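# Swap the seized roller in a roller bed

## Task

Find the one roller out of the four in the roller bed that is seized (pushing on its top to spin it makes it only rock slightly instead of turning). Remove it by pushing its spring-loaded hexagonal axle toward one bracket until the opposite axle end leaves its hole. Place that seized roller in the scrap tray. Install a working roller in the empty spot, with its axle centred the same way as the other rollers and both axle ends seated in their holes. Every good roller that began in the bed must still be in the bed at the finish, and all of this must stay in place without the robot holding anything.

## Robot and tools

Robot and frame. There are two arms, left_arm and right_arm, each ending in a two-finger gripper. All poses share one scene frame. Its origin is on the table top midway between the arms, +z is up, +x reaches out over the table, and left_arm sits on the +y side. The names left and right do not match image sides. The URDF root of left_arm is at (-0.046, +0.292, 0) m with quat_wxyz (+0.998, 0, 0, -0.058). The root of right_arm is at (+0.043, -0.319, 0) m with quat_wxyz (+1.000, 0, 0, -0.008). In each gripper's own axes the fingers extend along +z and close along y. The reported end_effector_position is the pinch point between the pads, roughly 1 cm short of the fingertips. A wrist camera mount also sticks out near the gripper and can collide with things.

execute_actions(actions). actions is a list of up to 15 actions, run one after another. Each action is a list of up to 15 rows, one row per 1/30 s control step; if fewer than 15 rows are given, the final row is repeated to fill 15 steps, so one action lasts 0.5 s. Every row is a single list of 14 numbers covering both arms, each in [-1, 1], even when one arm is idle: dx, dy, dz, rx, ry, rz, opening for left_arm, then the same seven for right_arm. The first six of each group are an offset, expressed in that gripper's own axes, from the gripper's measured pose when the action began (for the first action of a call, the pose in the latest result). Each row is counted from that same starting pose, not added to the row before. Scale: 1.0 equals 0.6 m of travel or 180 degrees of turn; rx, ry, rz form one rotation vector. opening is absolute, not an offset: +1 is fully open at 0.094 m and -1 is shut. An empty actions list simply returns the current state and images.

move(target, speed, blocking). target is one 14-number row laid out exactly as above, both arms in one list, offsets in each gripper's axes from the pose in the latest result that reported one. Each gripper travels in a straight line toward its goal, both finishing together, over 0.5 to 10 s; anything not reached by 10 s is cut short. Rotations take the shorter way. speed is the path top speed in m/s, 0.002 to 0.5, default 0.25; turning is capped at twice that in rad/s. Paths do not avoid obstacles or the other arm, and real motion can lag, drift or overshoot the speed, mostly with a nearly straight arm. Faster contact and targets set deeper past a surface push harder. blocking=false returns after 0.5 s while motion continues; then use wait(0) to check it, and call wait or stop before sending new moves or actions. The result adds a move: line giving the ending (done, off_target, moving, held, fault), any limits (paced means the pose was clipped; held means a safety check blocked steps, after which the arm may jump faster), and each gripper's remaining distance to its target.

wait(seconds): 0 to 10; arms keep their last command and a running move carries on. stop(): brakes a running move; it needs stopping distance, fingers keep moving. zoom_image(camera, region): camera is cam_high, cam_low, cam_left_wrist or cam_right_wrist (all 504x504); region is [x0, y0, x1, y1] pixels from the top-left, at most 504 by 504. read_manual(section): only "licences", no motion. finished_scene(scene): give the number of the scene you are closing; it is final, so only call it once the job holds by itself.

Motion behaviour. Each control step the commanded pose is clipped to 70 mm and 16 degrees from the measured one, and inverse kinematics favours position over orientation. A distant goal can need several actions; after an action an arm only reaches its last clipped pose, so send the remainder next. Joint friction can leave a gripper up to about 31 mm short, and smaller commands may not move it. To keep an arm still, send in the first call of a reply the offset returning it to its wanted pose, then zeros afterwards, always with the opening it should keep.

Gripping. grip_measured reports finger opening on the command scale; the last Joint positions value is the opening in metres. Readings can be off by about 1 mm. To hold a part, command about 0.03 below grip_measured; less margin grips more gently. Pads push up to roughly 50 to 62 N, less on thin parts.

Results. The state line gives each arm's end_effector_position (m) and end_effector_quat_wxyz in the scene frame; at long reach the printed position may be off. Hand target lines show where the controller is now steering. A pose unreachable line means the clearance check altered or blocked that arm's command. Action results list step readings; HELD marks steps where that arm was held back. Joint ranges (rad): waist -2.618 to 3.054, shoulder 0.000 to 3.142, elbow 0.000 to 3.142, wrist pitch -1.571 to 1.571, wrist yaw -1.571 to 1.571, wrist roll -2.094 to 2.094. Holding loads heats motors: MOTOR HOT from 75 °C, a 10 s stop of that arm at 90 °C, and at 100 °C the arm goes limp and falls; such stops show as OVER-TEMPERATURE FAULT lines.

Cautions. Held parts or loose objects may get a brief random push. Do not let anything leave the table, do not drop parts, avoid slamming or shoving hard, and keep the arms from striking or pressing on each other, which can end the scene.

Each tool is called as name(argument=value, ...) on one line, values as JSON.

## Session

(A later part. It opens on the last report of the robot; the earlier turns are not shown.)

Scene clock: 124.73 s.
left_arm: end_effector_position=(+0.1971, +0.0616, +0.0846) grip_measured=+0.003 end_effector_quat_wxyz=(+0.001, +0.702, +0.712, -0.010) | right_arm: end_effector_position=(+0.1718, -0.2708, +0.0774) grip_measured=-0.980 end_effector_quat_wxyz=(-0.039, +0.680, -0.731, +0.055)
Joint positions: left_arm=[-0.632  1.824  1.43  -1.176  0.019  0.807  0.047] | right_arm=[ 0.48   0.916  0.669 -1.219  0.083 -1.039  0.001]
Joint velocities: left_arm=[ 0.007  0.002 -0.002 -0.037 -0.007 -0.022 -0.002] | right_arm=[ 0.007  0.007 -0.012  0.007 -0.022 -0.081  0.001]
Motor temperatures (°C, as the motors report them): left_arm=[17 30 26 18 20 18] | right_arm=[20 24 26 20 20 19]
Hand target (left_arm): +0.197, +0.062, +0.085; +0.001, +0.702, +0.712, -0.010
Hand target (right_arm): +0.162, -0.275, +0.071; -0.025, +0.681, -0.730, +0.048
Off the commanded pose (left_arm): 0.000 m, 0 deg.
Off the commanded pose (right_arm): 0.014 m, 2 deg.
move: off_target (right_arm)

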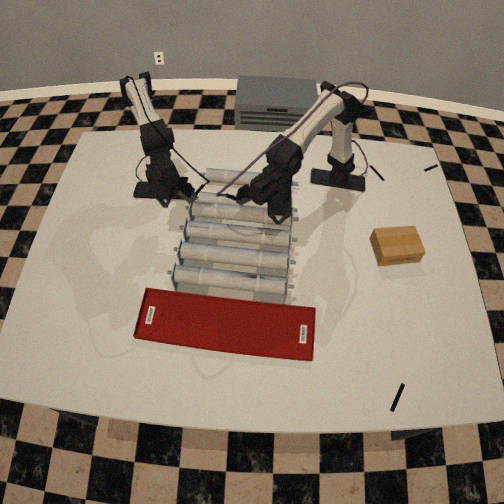

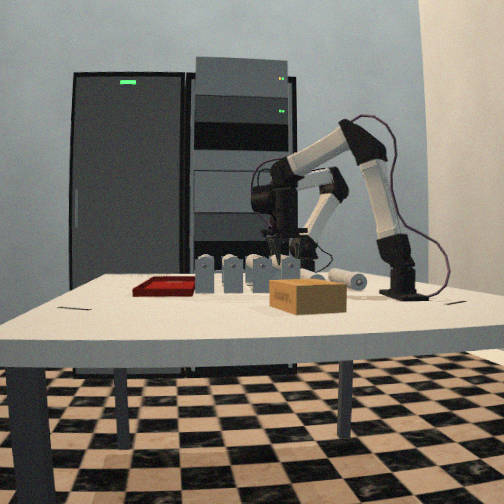

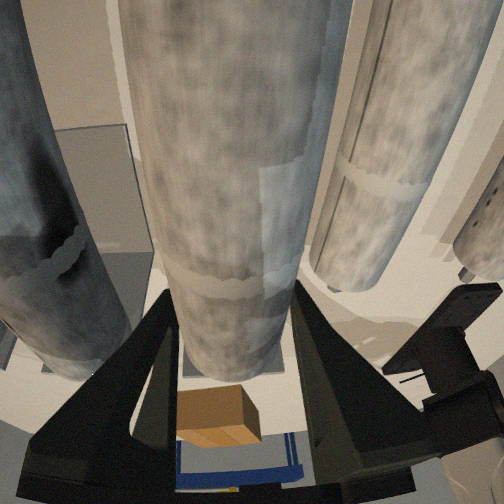

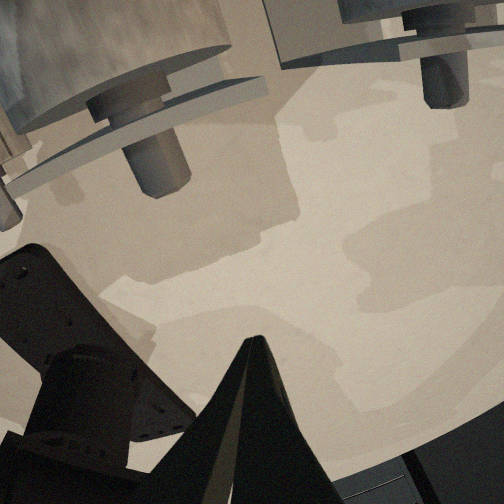

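move(target=[0,0,0,0,0,0,-0.1,-0.17,0.0,0.005,0,0,0,-1], speed=0.04)

zoom_image(camera="cam_high", region=[120,140,340,360])

Scene clock: 129.37 s.
left_arm: end_effector_position=(+0.1970, +0.0622, +0.0845) grip_measured=+0.003 end_effector_quat_wxyz=(-0.000, +0.702, +0.712, -0.008) | right_arm: end_effector_position=(+0.1668, -0.2164, +0.0741) grip_measured=-0.980 end_effector_quat_wxyz=(+0.026, +0.678, -0.726, +0.109)
Joint positions: left_arm=[-0.632  1.824  1.43  -1.178  0.017  0.807  0.047] | right_arm=[ 0.929  1.226  0.8   -1.233  0.207 -0.58   0.001]
Joint velocities: left_arm=[-0.012  0.012 -0.012  0.022  0.022  0.007 -0.001] | right_arm=[ 0.022 -0.017  0.002 -0.037  0.051  0.022 -0.   ]
Motor temperatures (°C, as the motors report them): left_arm=[17 31 26 18 20 18] | right_arm=[20 23 26 20 20 19]
Hand target (left_arm): +0.197, +0.062, +0.085; +0.001, +0.702, +0.712, -0.009
Hand target (right_arm): +0.176, -0.175, +0.077; -0.035, +0.682, -0.729, +0.056
Off the commanded pose (left_arm): 0.001 m, 0 deg.
Off the commanded pose (right_arm): 0.049 m, 10 deg.
move: off_target (right_arm)

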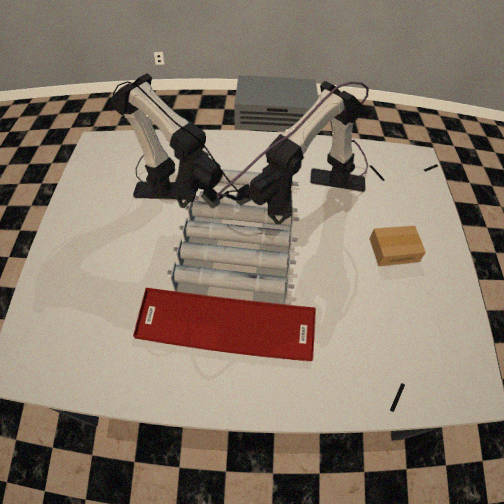

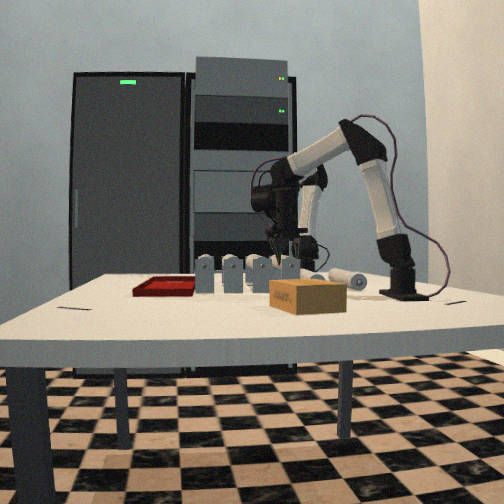

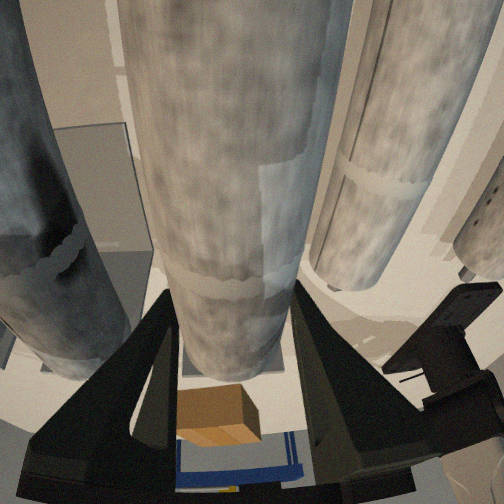

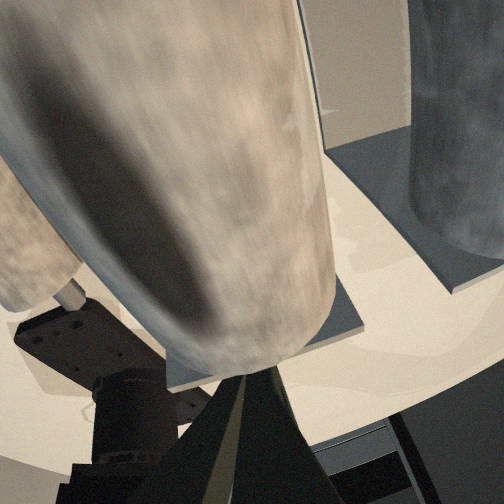

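Region (120, 140, 340, 360) of cam_high's 504x504 image, scaled by 2.291, with more detail than that image has.

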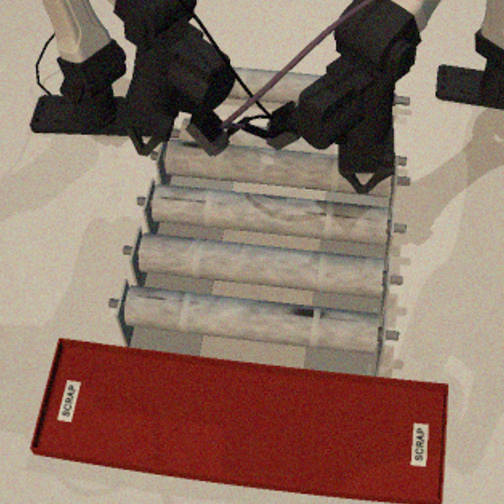

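move(target=[0,0,-0.08,0,0,0,0.45,-0.1,0,0,0,0,0,-1], speed=0.1)

move(target=[0.125,0.012,0,0,0,0,-0.3,-0.1,0,0,0,0,0,-1], speed=0.1)

move(target=[0,0,0.1,0,0,0,-0.3,-0.1,0,0,0,0,0,-1], speed=0.06)

move(target=[0,0,0,0,0,0,-1,-0.1,0,0,0,0,0,-1])

move(target=[0.09,0,0,0,0,0,-1,-0.1,0,0,0,0,0,-1], speed=0.03)

zoom_image(camera="cam_high", region=[120,140,340,360])

Scene clock: 135.83 s.
left_arm: end_effector_position=(+0.1989, +0.0604, +0.1274) grip_measured=+0.449 end_effector_quat_wxyz=(-0.001, +0.702, +0.712, -0.008) | right_arm: end_effector_position=(+0.1636, -0.2104, +0.0816) grip_measured=-0.981 end_effector_quat_wxyz=(+0.088, +0.672, -0.715, +0.172)
Joint positions: left_arm=[-0.632  1.824  1.6   -1.35   0.017  0.807  0.068] | right_arm=[ 1.047  1.402  0.914 -1.356  0.282 -0.438  0.001]
Joint velocities: left_arm=[ 0.022 -0.017  0.007 -0.051  0.037 -0.007 -0.   ] | right_arm=[-0.002 -0.007 -0.002  0.007 -0.007  0.051 -0.001]
Motor temperatures (°C, as the motors report them): left_arm=[17 31 26 18 20 18] | right_arm=[20 23 27 22 20 19]
Hand target (left_arm): +0.198, +0.062, +0.133; -0.000, +0.702, +0.712, -0.008
Hand target (right_arm): +0.169, -0.163, +0.072; +0.028, +0.680, -0.724, +0.110
Off the commanded pose (left_arm): 0.006 m, 0 deg.
Off the commanded pose (right_arm): 0.056 m, 10 deg.
move: off_target (right_arm)

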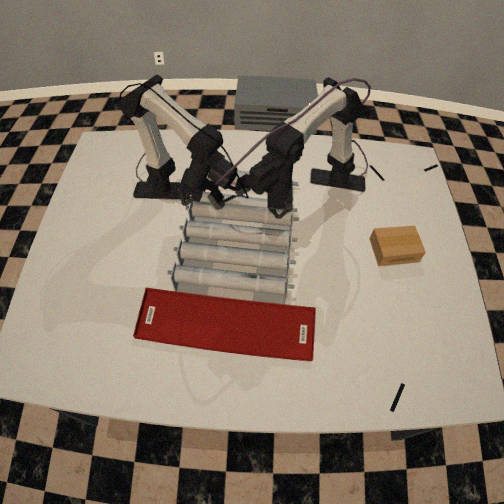

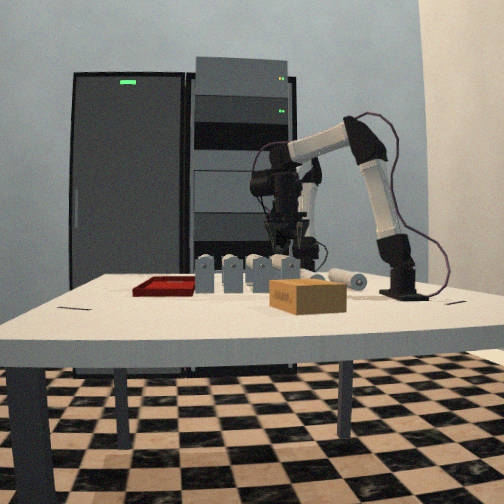

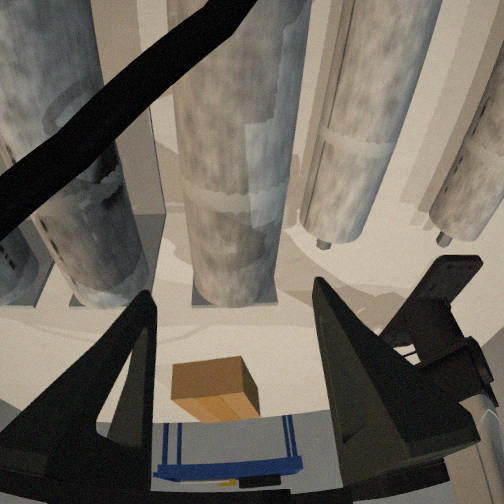

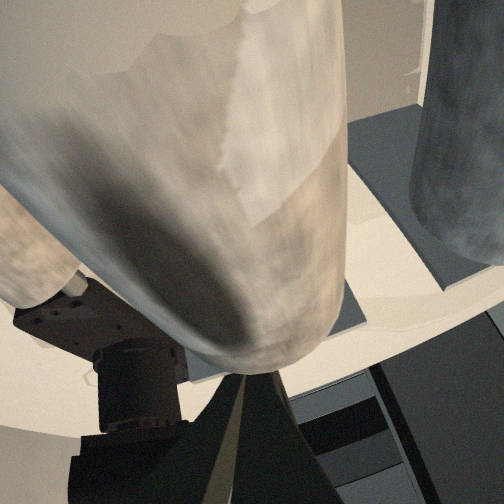

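Scene clock: 137.03 s.
left_arm: end_effector_position=(+0.2061, +0.1320, +0.1306) grip_measured=-0.299 end_effector_quat_wxyz=(-0.001, +0.700, +0.714, -0.009) | right_arm: end_effector_position=(+0.1657, -0.1991, +0.0939) grip_measured=-0.981 end_effector_quat_wxyz=(+0.124, +0.656, -0.709, +0.228)
Joint positions: left_arm=[-0.44   1.678  1.439 -1.337  0.017  0.994  0.033] | right_arm=[ 1.123  1.549  1.041 -1.475  0.333 -0.315  0.001]
Joint velocities: left_arm=[-0.012 -0.002 -0.007  0.007  0.051 -0.051  0.   ] | right_arm=[-0.042 -0.017 -0.007 -0.022 -0.007  0.007 -0.   ]
Motor temperatures (°C, as the motors report them): left_arm=[17 31 26 18 20 18] | right_arm=[20 23 27 22 20 19]
Hand target (left_arm): +0.206, +0.136, +0.128; -0.001, +0.702, +0.712, -0.006
Hand target (right_arm): +0.166, -0.159, +0.069; +0.089, +0.673, -0.714, +0.173
Off the commanded pose (left_arm): 0.005 m, 0 deg.
Off the commanded pose (right_arm): 0.056 m, 8 deg.
move: off_target (right_arm)

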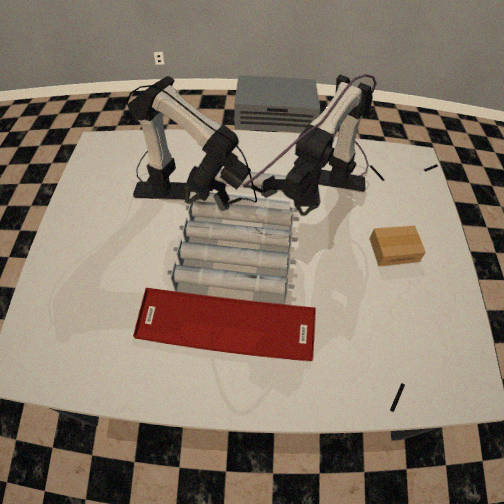

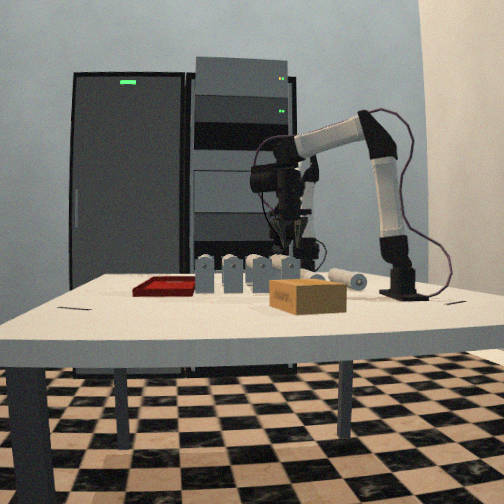

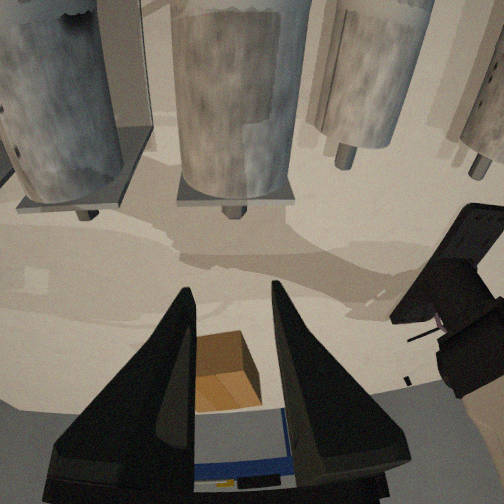

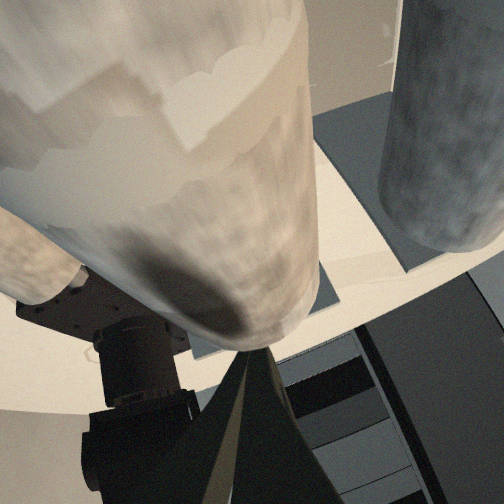

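Scene clock: 138.50 s.
left_arm: end_effector_position=(+0.2081, +0.1308, +0.0816) grip_measured=-0.299 end_effector_quat_wxyz=(+0.013, +0.700, +0.714, -0.006) | right_arm: end_effector_position=(+0.1696, -0.1854, +0.1017) grip_measured=-0.981 end_effector_quat_wxyz=(+0.143, +0.642, -0.705, +0.266)
Joint positions: left_arm=[-0.44   1.678  1.244 -1.113  0.017  0.994  0.033] | right_arm=[ 1.165  1.667  1.149 -1.558  0.364 -0.234  0.001]
Joint velocities: left_arm=[ 0.002  0.002  0.002 -0.007 -0.066 -0.007  0.   ] | right_arm=[ 0.002 -0.002 -0.002  0.022  0.007  0.022  0.001]
Motor temperatures (°C, as the motors report them): left_arm=[17 31 26 18 20 18] | right_arm=[20 23 27 21 20 19]
Hand target (left_arm): +0.205, +0.132, +0.071; -0.001, +0.700, +0.714, -0.009
Hand target (right_arm): +0.170, -0.151, +0.072; -0.124, -0.656, +0.708, -0.228
Off the commanded pose (left_arm): 0.011 m, 2 deg.
Off the commanded pose (right_arm): 0.053 m, 5 deg.
move: off_target (left_arm, right_arm)

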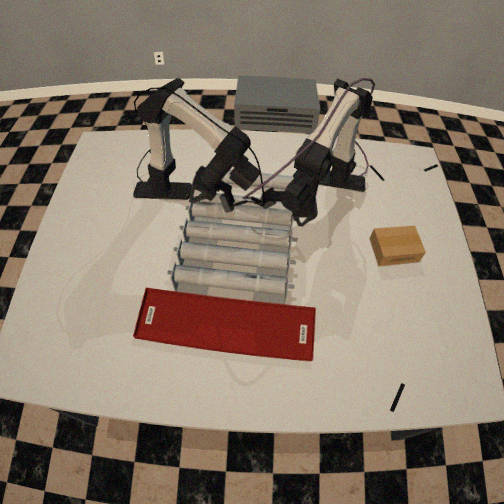

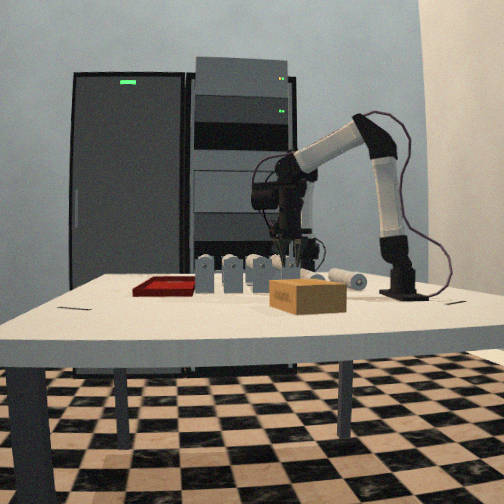

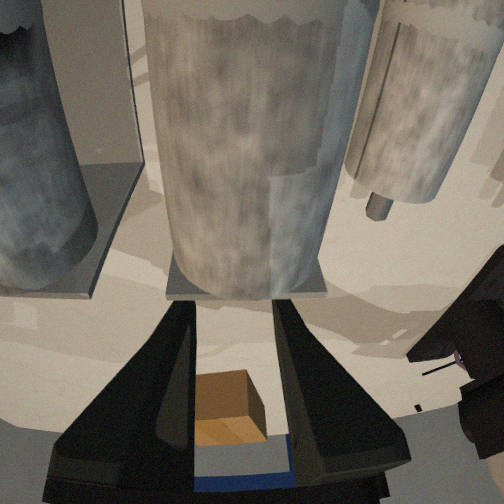

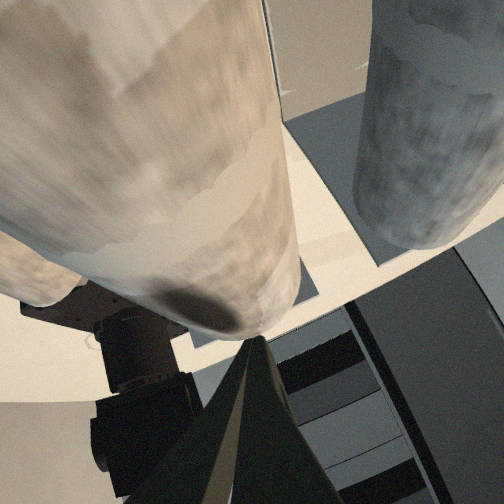

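Scene clock: 139.20 s.
left_arm: end_effector_position=(+0.2030, +0.1307, +0.0813) grip_measured=-0.806 end_effector_quat_wxyz=(+0.006, +0.701, +0.713, -0.014) | right_arm: end_effector_position=(+0.1721, -0.1836, +0.1018) grip_measured=-0.981 end_effector_quat_wxyz=(-0.137, -0.635, +0.706, -0.281)
Joint positions: left_arm=[-0.442  1.678  1.242 -1.129  0.03   0.994  0.009] | right_arm=[ 1.178  1.684  1.156 -1.562  0.387 -0.2    0.001]
Joint velocities: left_arm=[ 0.007  0.012  0.012 -0.037 -0.022 -0.022  0.001] | right_arm=[-0.007 -0.037 -0.002 -0.022  0.022  0.007  0.   ]
Motor temperatures (°C, as the motors report them): left_arm=[17 31 26 18 20 18] | right_arm=[20 23 27 21 20 19]
Hand target (left_arm): +0.208, +0.131, +0.082; +0.013, +0.700, +0.714, -0.006
Hand target (right_arm): +0.174, -0.142, +0.072; -0.140, -0.644, +0.704, -0.265
Off the commanded pose (left_arm): 0.005 m, 1 deg.
Off the commanded pose (right_arm): 0.058 m, 2 deg.
move: off_target (right_arm)

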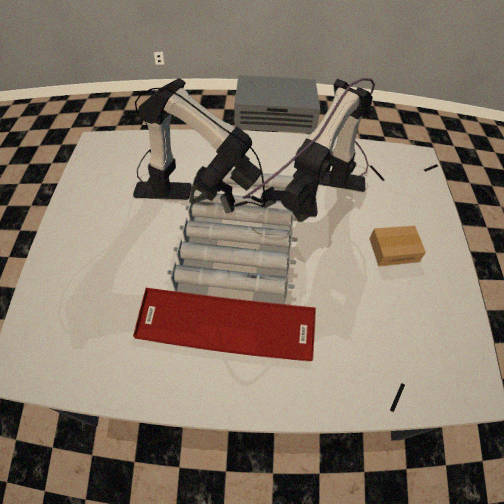

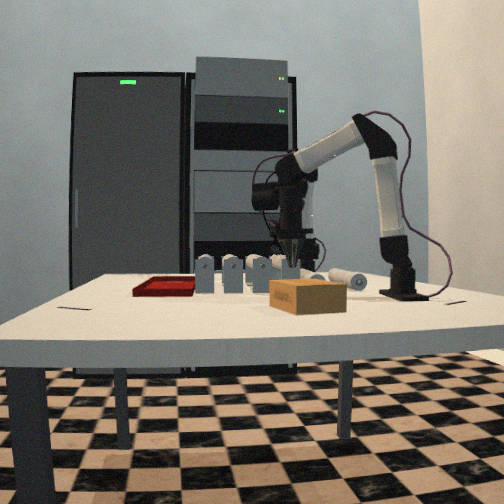

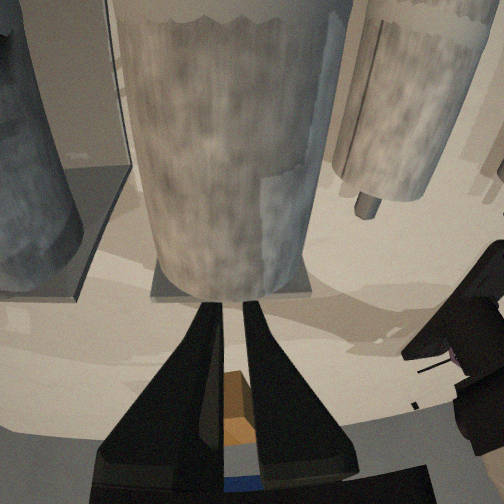

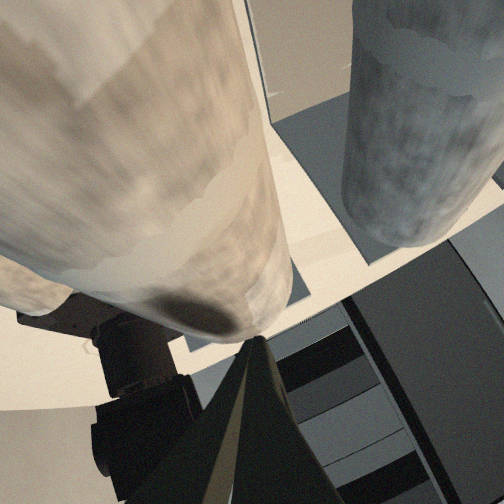

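Scene clock: 141.43 s.
left_arm: end_effector_position=(+0.2039, +0.1340, +0.0810) grip_measured=-0.808 end_effector_quat_wxyz=(+0.062, +0.709, +0.698, -0.083) | right_arm: end_effector_position=(+0.1753, -0.1828, +0.1021) grip_measured=-0.981 end_effector_quat_wxyz=(-0.130, -0.633, +0.704, -0.296)
Joint positions: left_arm=[-0.334  1.62   1.163 -1.052  0.198  1.13   0.009] | right_arm=[ 1.187  1.694  1.159 -1.562  0.414 -0.18   0.001]
Joint velocities: left_arm=[-0.007 -0.012 -0.017  0.022  0.007  0.022  0.   ] | right_arm=[-0.017 -0.017 -0.002 -0.007  0.066 -0.081 -0.   ]
Motor temperatures (°C, as the motors report them): left_arm=[17 31 26 18 20 18] | right_arm=[20 23 28 21 20 19]
Hand target (left_arm): +0.201, +0.181, +0.081; +0.007, +0.702, +0.712, -0.018
Hand target (right_arm): +0.178, -0.141, +0.072; -0.133, -0.637, +0.706, -0.280
Off the commanded pose (left_arm): 0.051 m, 10 deg.
Off the commanded pose (right_arm): 0.059 m, 2 deg.
move: off_target (left_arm, right_arm)

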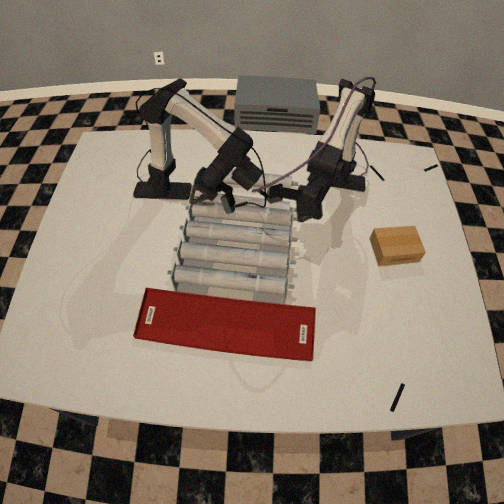

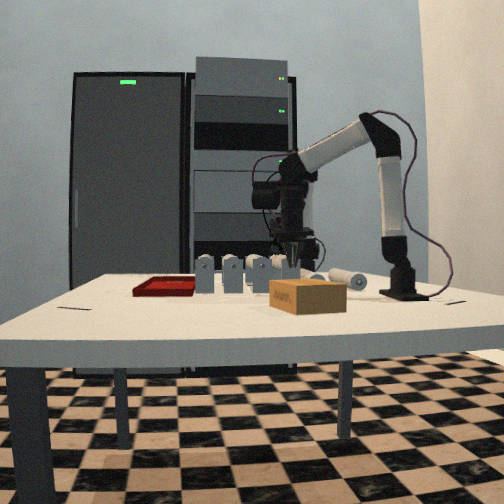

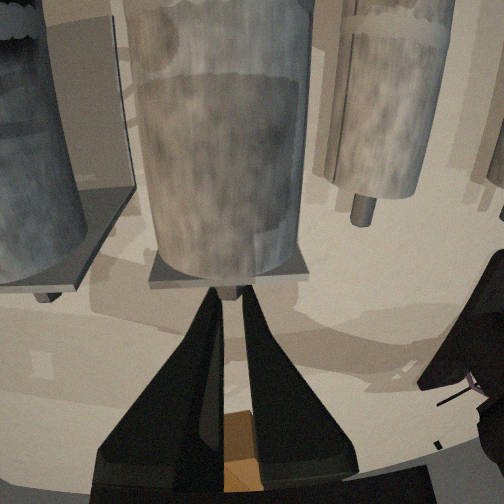

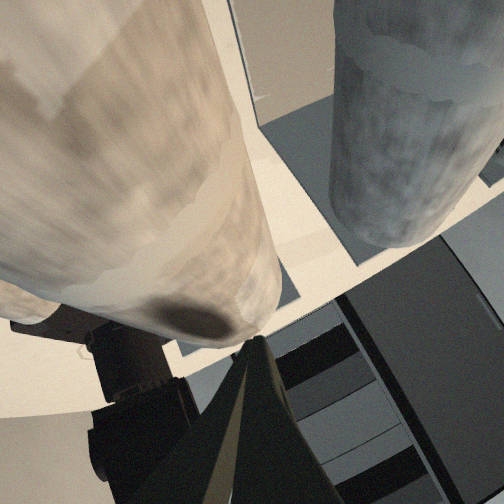

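Region (120, 140, 340, 360) of cam_high's 504x504 image, scaled by 2.291, with more detail than that image has.

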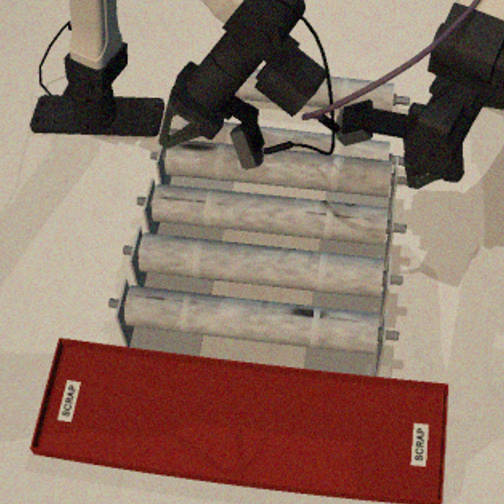

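move(target=[0.08,0,-0.05,0,0,0,-0.3,0.1,0,-0.1,0,-0.15,0,-1])

move(target=[0,0,0,0,-0.44,0,-0.3,0,0,0,0,0,0,-1])

Scene clock: 146.77 s.
left_arm: end_effector_position=(+0.2050, +0.1849, +0.0952) grip_measured=-0.301 end_effector_quat_wxyz=(+0.057, +0.708, +0.699, -0.083) | right_arm: end_effector_position=(+0.1546, -0.1963, +0.1765) grip_measured=-0.980 end_effector_quat_wxyz=(-0.056, +0.691, -0.709, +0.128)
Joint positions: left_arm=[-0.161  1.563  1.163 -1.154  0.202  1.304  0.033] | right_arm=[ 1.138  1.144  1.152 -1.56   0.28  -0.427  0.001]
Joint velocities: left_arm=[-0.002 -0.002  0.007 -0.022 -0.022  0.066 -0.001] | right_arm=[ 0.002 -0.002  0.012  0.007 -0.066 -0.037  0.   ]
Motor temperatures (°C, as the motors report them): left_arm=[17 32 26 18 21 18] | right_arm=[20 23 30 21 20 19]
Hand target (left_arm): +0.206, +0.188, +0.101; +0.062, +0.709, +0.698, -0.080
Hand target (right_arm): +0.155, -0.194, +0.182; -0.066, +0.691, -0.710, +0.120
Off the commanded pose (left_arm): 0.006 m, 1 deg.
Off the commanded pose (right_arm): 0.007 m, 3 deg.
joint sent to its limit (right arm) — the command would take joint 4 (wrist pitch) past its lower limit, so that joint was sent only as far as its limit.
move: off_target (right_arm)

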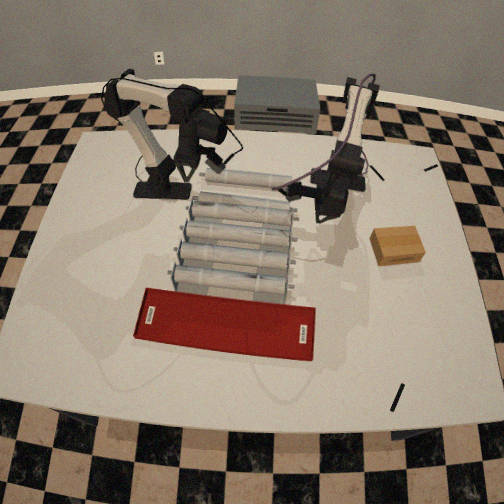

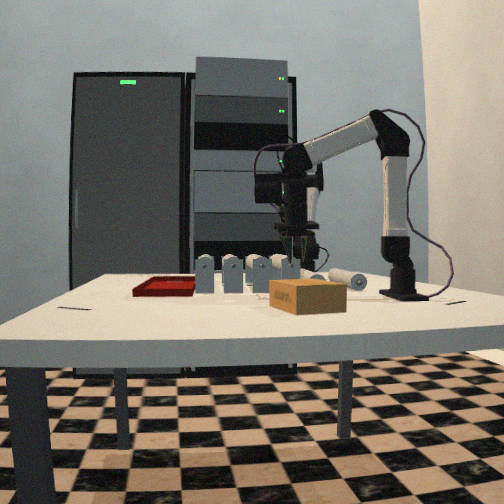

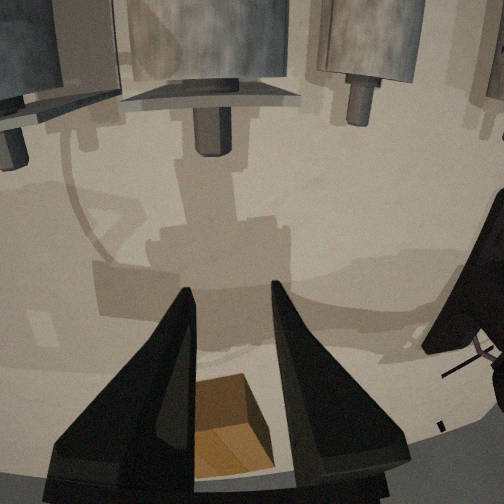

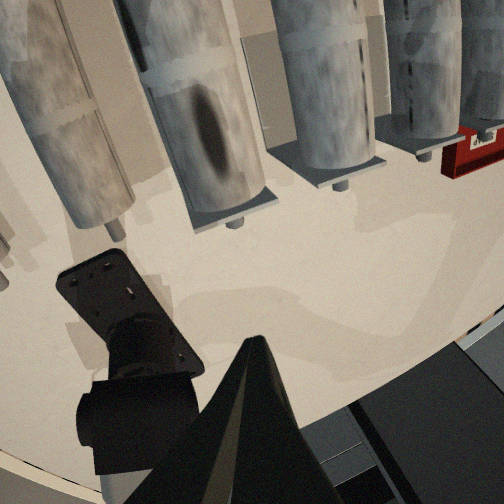

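Scene clock: 150.13 s.
left_arm: end_effector_position=(+0.2063, +0.1866, +0.1012) grip_measured=-0.301 end_effector_quat_wxyz=(+0.481, +0.480, +0.594, -0.431) | right_arm: end_effector_position=(+0.1546, -0.1962, +0.1765) grip_measured=-0.980 end_effector_quat_wxyz=(-0.056, +0.691, -0.709, +0.128)
Joint positions: left_arm=[ 0.383  1.846  0.837 -1.122  1.374  2.089  0.033] | right_arm=[ 1.138  1.144  1.152 -1.56   0.28  -0.427  0.001]
Joint velocities: left_arm=[-0.022 -0.007  0.017  0.037  0.051  0.037  0.001] | right_arm=[ 0.007 -0.012  0.007 -0.022 -0.066 -0.051 -0.001]
Motor temperatures (°C, as the motors report them): left_arm=[17 31 26 18 21 18] | right_arm=[20 23 29 21 20 19]
Hand target (left_arm): +0.204, +0.188, +0.094; +0.485, +0.470, +0.597, -0.433
Hand target (right_arm): +0.155, -0.196, +0.177; -0.056, +0.691, -0.709, +0.128
Off the commanded pose (left_arm): 0.006 m, 14 deg.
Off the commanded pose (right_arm): 0.000 m, 0 deg.
joint sent to its limit (left arm) — the command would take joint 6 (wrist roll) past its upper limit, so that joint was sent only as far as its limit.
move: off_target (left_arm)

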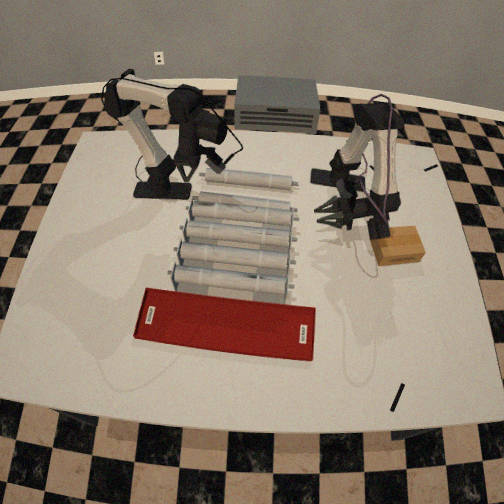

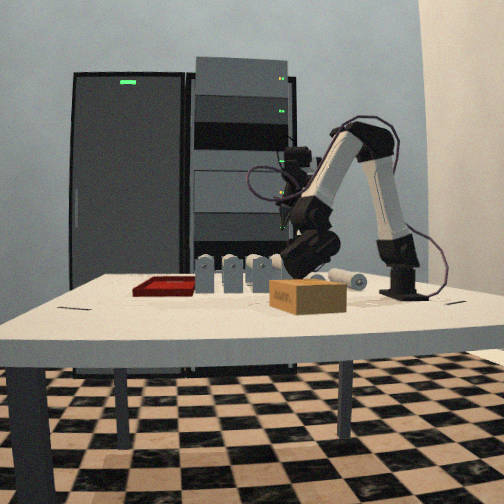

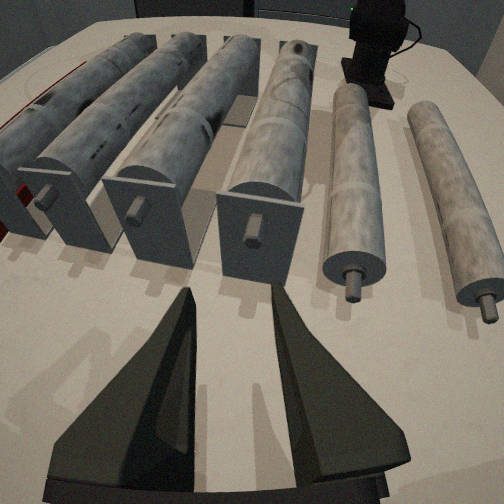

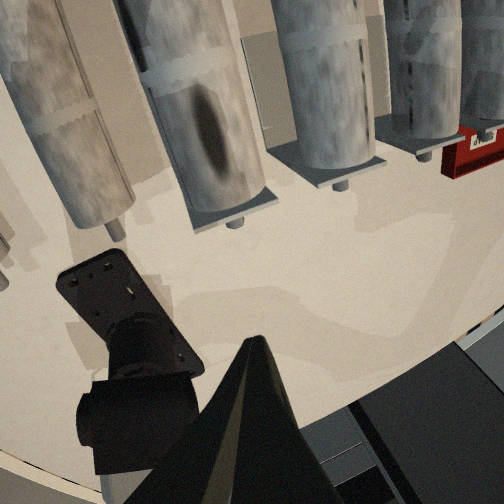

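move(target=[0.04,-0.019,0.103,0,0,0,-0.3,0,0,0,0,0,0,-1], speed=0.05)

move(target=[0,0,0,0,0,0,-1,0,0,0,0,0,0,-1])

move(target=[0.01,0.02,-0.07,0,0,0,-1,0,0,0,0,0,0,-1], speed=0.03)

Scene clock: 156.13 s.
left_arm: end_effector_position=(+0.2046, +0.1295, +0.0728) grip_measured=-0.301 end_effector_quat_wxyz=(+0.484, +0.483, +0.585, -0.437) | right_arm: end_effector_position=(+0.1546, -0.1962, +0.1765) grip_measured=-0.980 end_effector_quat_wxyz=(-0.056, +0.691, -0.709, +0.128)
Joint positions: left_arm=[0.14  1.702 0.412 0.395 1.376 0.842 0.033] | right_arm=[ 1.138  1.144  1.152 -1.56   0.28  -0.427  0.001]
Joint velocities: left_arm=[ 0.007  0.007 -0.017  0.154  0.037 -0.037  0.   ] | right_arm=[-0.007 -0.012 -0.002  0.007  0.022  0.066  0.001]
Motor temperatures (°C, as the motors report them): left_arm=[17 31 25 18 21 18] | right_arm=[20 23 29 21 20 19]
Hand target (left_arm): +0.200, +0.127, +0.070; +0.479, +0.483, +0.590, -0.435
Hand target (right_arm): +0.155, -0.196, +0.177; -0.056, +0.691, -0.709, +0.128
Off the commanded pose (left_arm): 0.005 m, 1 deg.
Off the commanded pose (right_arm): 0.000 m, 0 deg.
move: done

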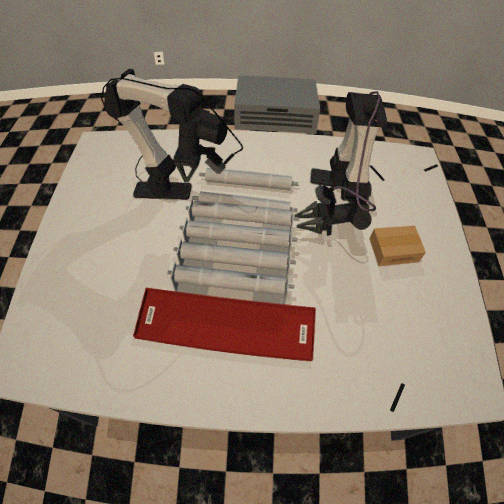

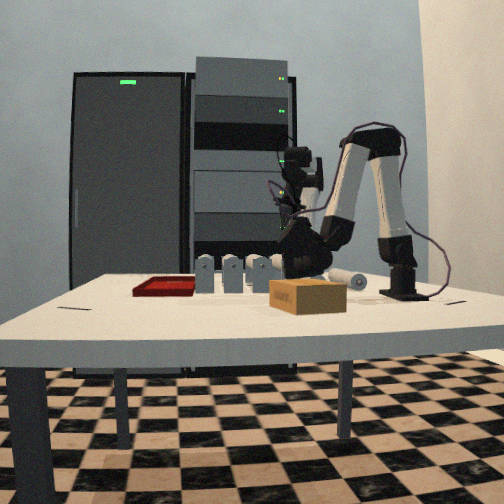

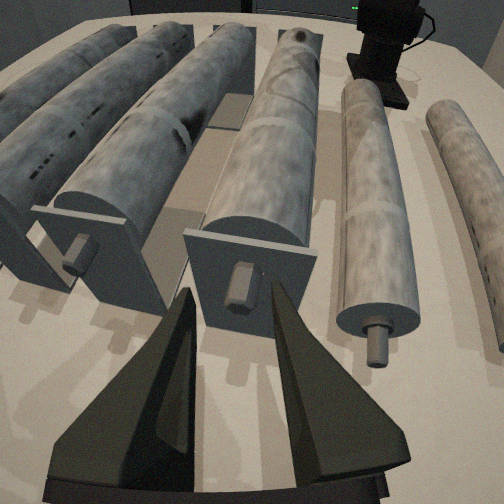

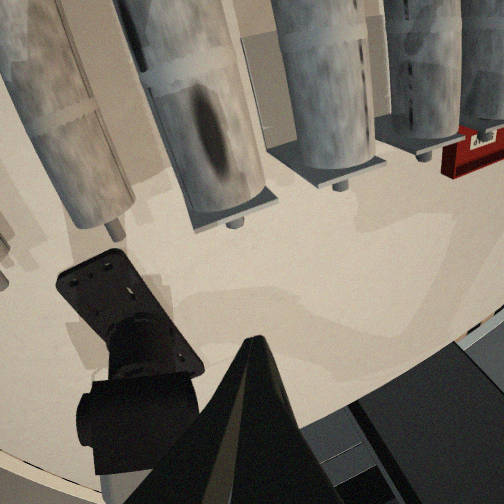

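Scene clock: 156.63 s.
left_arm: end_effector_position=(+0.2002, +0.1284, +0.0726) grip_measured=-0.762 end_effector_quat_wxyz=(+0.480, +0.481, +0.583, -0.445) | right_arm: end_effector_position=(+0.1546, -0.1962, +0.1765) grip_measured=-0.980 end_effector_quat_wxyz=(-0.056, +0.691, -0.709, +0.128)
Joint positions: left_arm=[0.137 1.702 0.406 0.385 1.388 0.845 0.011] | right_arm=[ 1.138  1.144  1.152 -1.56   0.28  -0.427  0.001]
Joint velocities: left_arm=[-0.007 -0.007 -0.027 -0.022 -0.037  0.007 -0.   ] | right_arm=[-0.002  0.002 -0.002 -0.007 -0.037 -0.066 -0.001]
Motor temperatures (°C, as the motors report them): left_arm=[17 31 25 19 21 18] | right_arm=[20 23 29 21 20 19]
Hand target (left_arm): +0.205, +0.130, +0.073; +0.484, +0.483, +0.585, -0.437
Hand target (right_arm): +0.155, -0.196, +0.177; -0.056, +0.691, -0.709, +0.128
Off the commanded pose (left_arm): 0.004 m, 1 deg.
Off the commanded pose (right_arm): 0.000 m, 0 deg.
move: done

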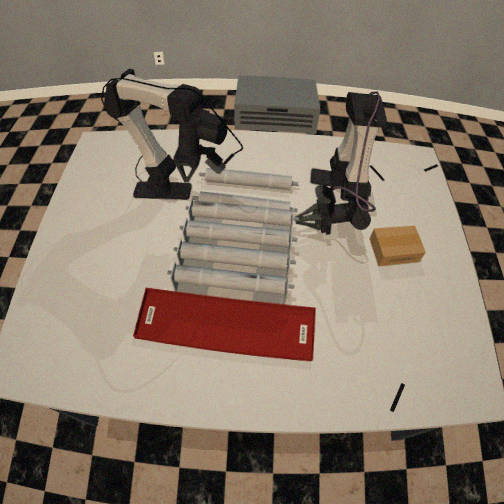

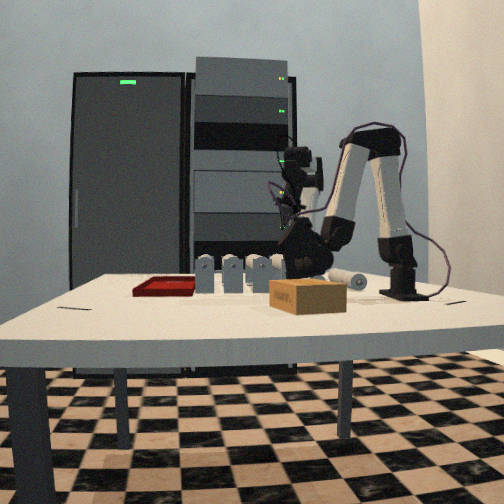

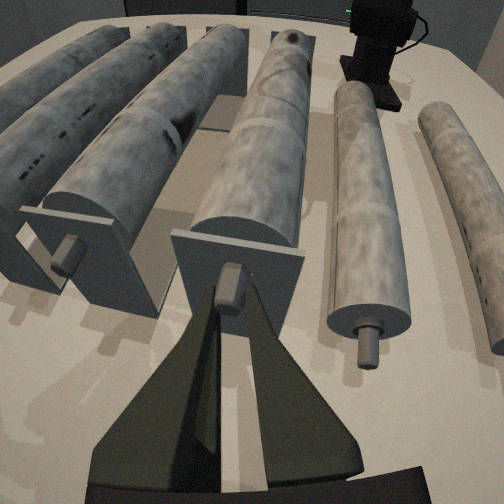

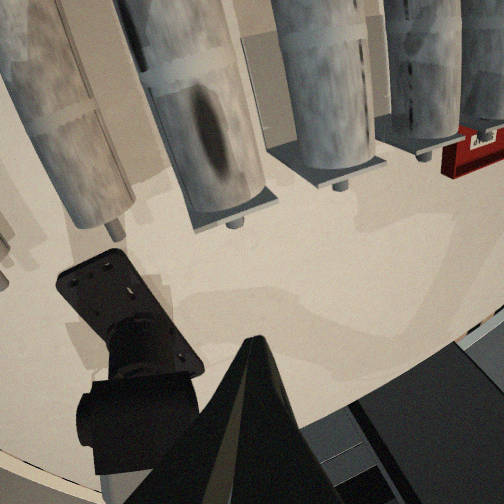

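Scene clock: 159.03 s.
left_arm: end_effector_position=(+0.2071, +0.1697, +0.0751) grip_measured=-0.995 end_effector_quat_wxyz=(+0.489, +0.479, +0.581, -0.440) | right_arm: end_effector_position=(+0.1546, -0.1962, +0.1765) grip_measured=-0.980 end_effector_quat_wxyz=(-0.056, +0.691, -0.709, +0.128)
Joint positions: left_arm=[ 0.314  1.877  0.74  -0.769  1.428  1.866  0.   ] | right_arm=[ 1.138  1.144  1.152 -1.56   0.28  -0.427  0.001]
Joint velocities: left_arm=[-0.012  0.042  0.056 -0.227  0.007  0.212 -0.001] | right_arm=[ 0.002 -0.012 -0.002  0.022 -0.022 -0.007  0.001]
Motor temperatures (°C, as the motors report them): left_arm=[17 30 25 19 21 18] | right_arm=[20 22 29 20 20 19]
Hand target (left_arm): +0.207, +0.173, +0.070; +0.482, +0.479, +0.587, -0.440
Hand target (right_arm): +0.155, -0.196, +0.177; -0.056, +0.691, -0.709, +0.128
Off the commanded pose (left_arm): 0.004 m, 1 deg.
Off the commanded pose (right_arm): 0.000 m, 0 deg.
move: done

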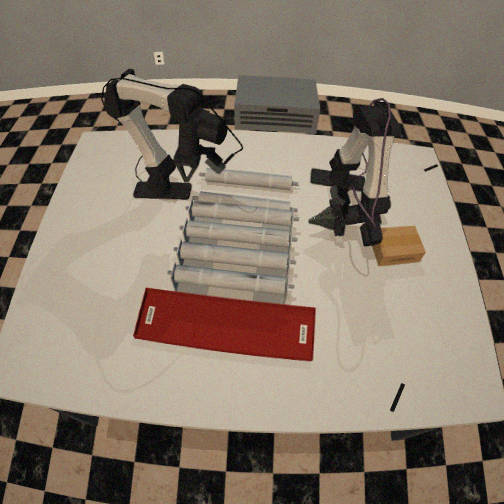

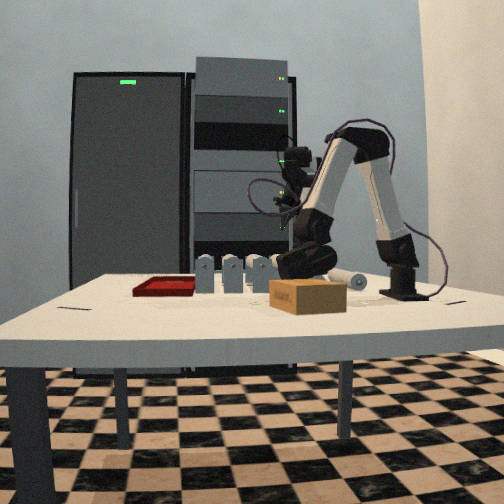

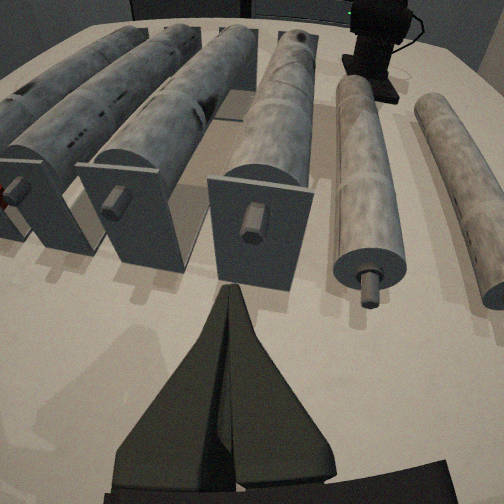

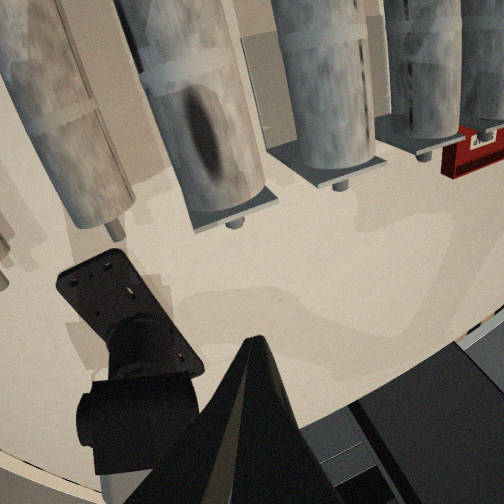

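move(target=[-0.012,-0.032,0.112,0,0,0,-1,0,0,0,0,0,0,-1], speed=0.03)

Scene clock: 164.00 s.
left_arm: end_effector_position=(+0.1995, +0.1204, +0.0772) grip_measured=-0.996 end_effector_quat_wxyz=(+0.488, +0.461, +0.596, -0.440) | right_arm: end_effector_position=(+0.1546, -0.1962, +0.1765) grip_measured=-0.980 end_effector_quat_wxyz=(-0.056, +0.691, -0.709, +0.128)
Joint positions: left_arm=[0.096 1.712 0.298 0.811 1.331 0.514 0.   ] | right_arm=[ 1.138  1.144  1.152 -1.56   0.28  -0.427  0.001]
Joint velocities: left_arm=[-0.017  0.056 -0.056  0.183 -0.066 -0.081 -0.001] | right_arm=[-0.002 -0.007  0.007 -0.037 -0.037  0.007 -0.   ]
Motor temperatures (°C, as the motors report them): left_arm=[17 30 25 19 21 18] | right_arm=[20 22 29 20 20 19]
Hand target (left_arm): +0.195, +0.101, +0.077; +0.483, +0.485, +0.579, -0.444
Hand target (right_arm): +0.155, -0.196, +0.177; -0.056, +0.691, -0.709, +0.128
Off the commanded pose (left_arm): 0.021 m, 3 deg.
Off the commanded pose (right_arm): 0.000 m, 0 deg.
move: off_target (left_arm)

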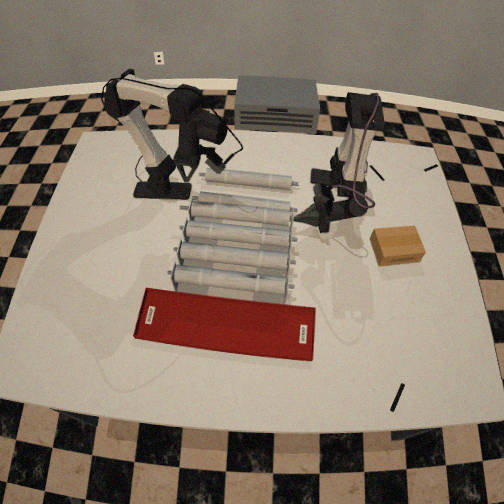

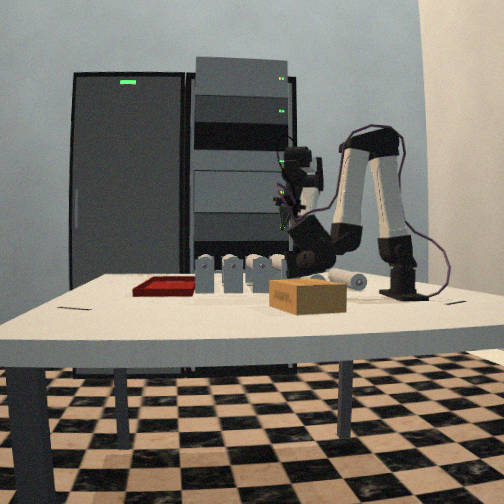

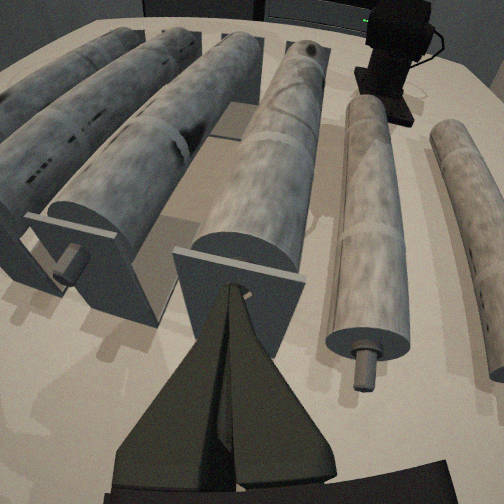

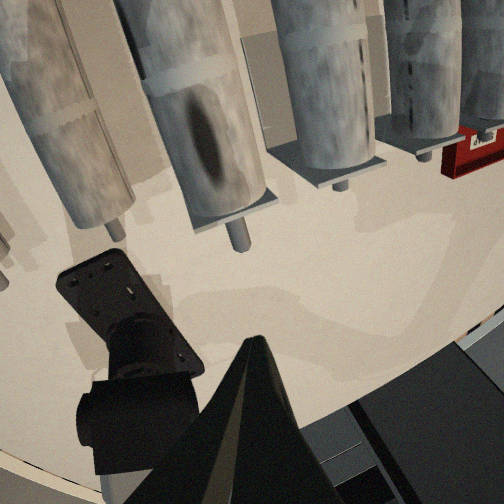

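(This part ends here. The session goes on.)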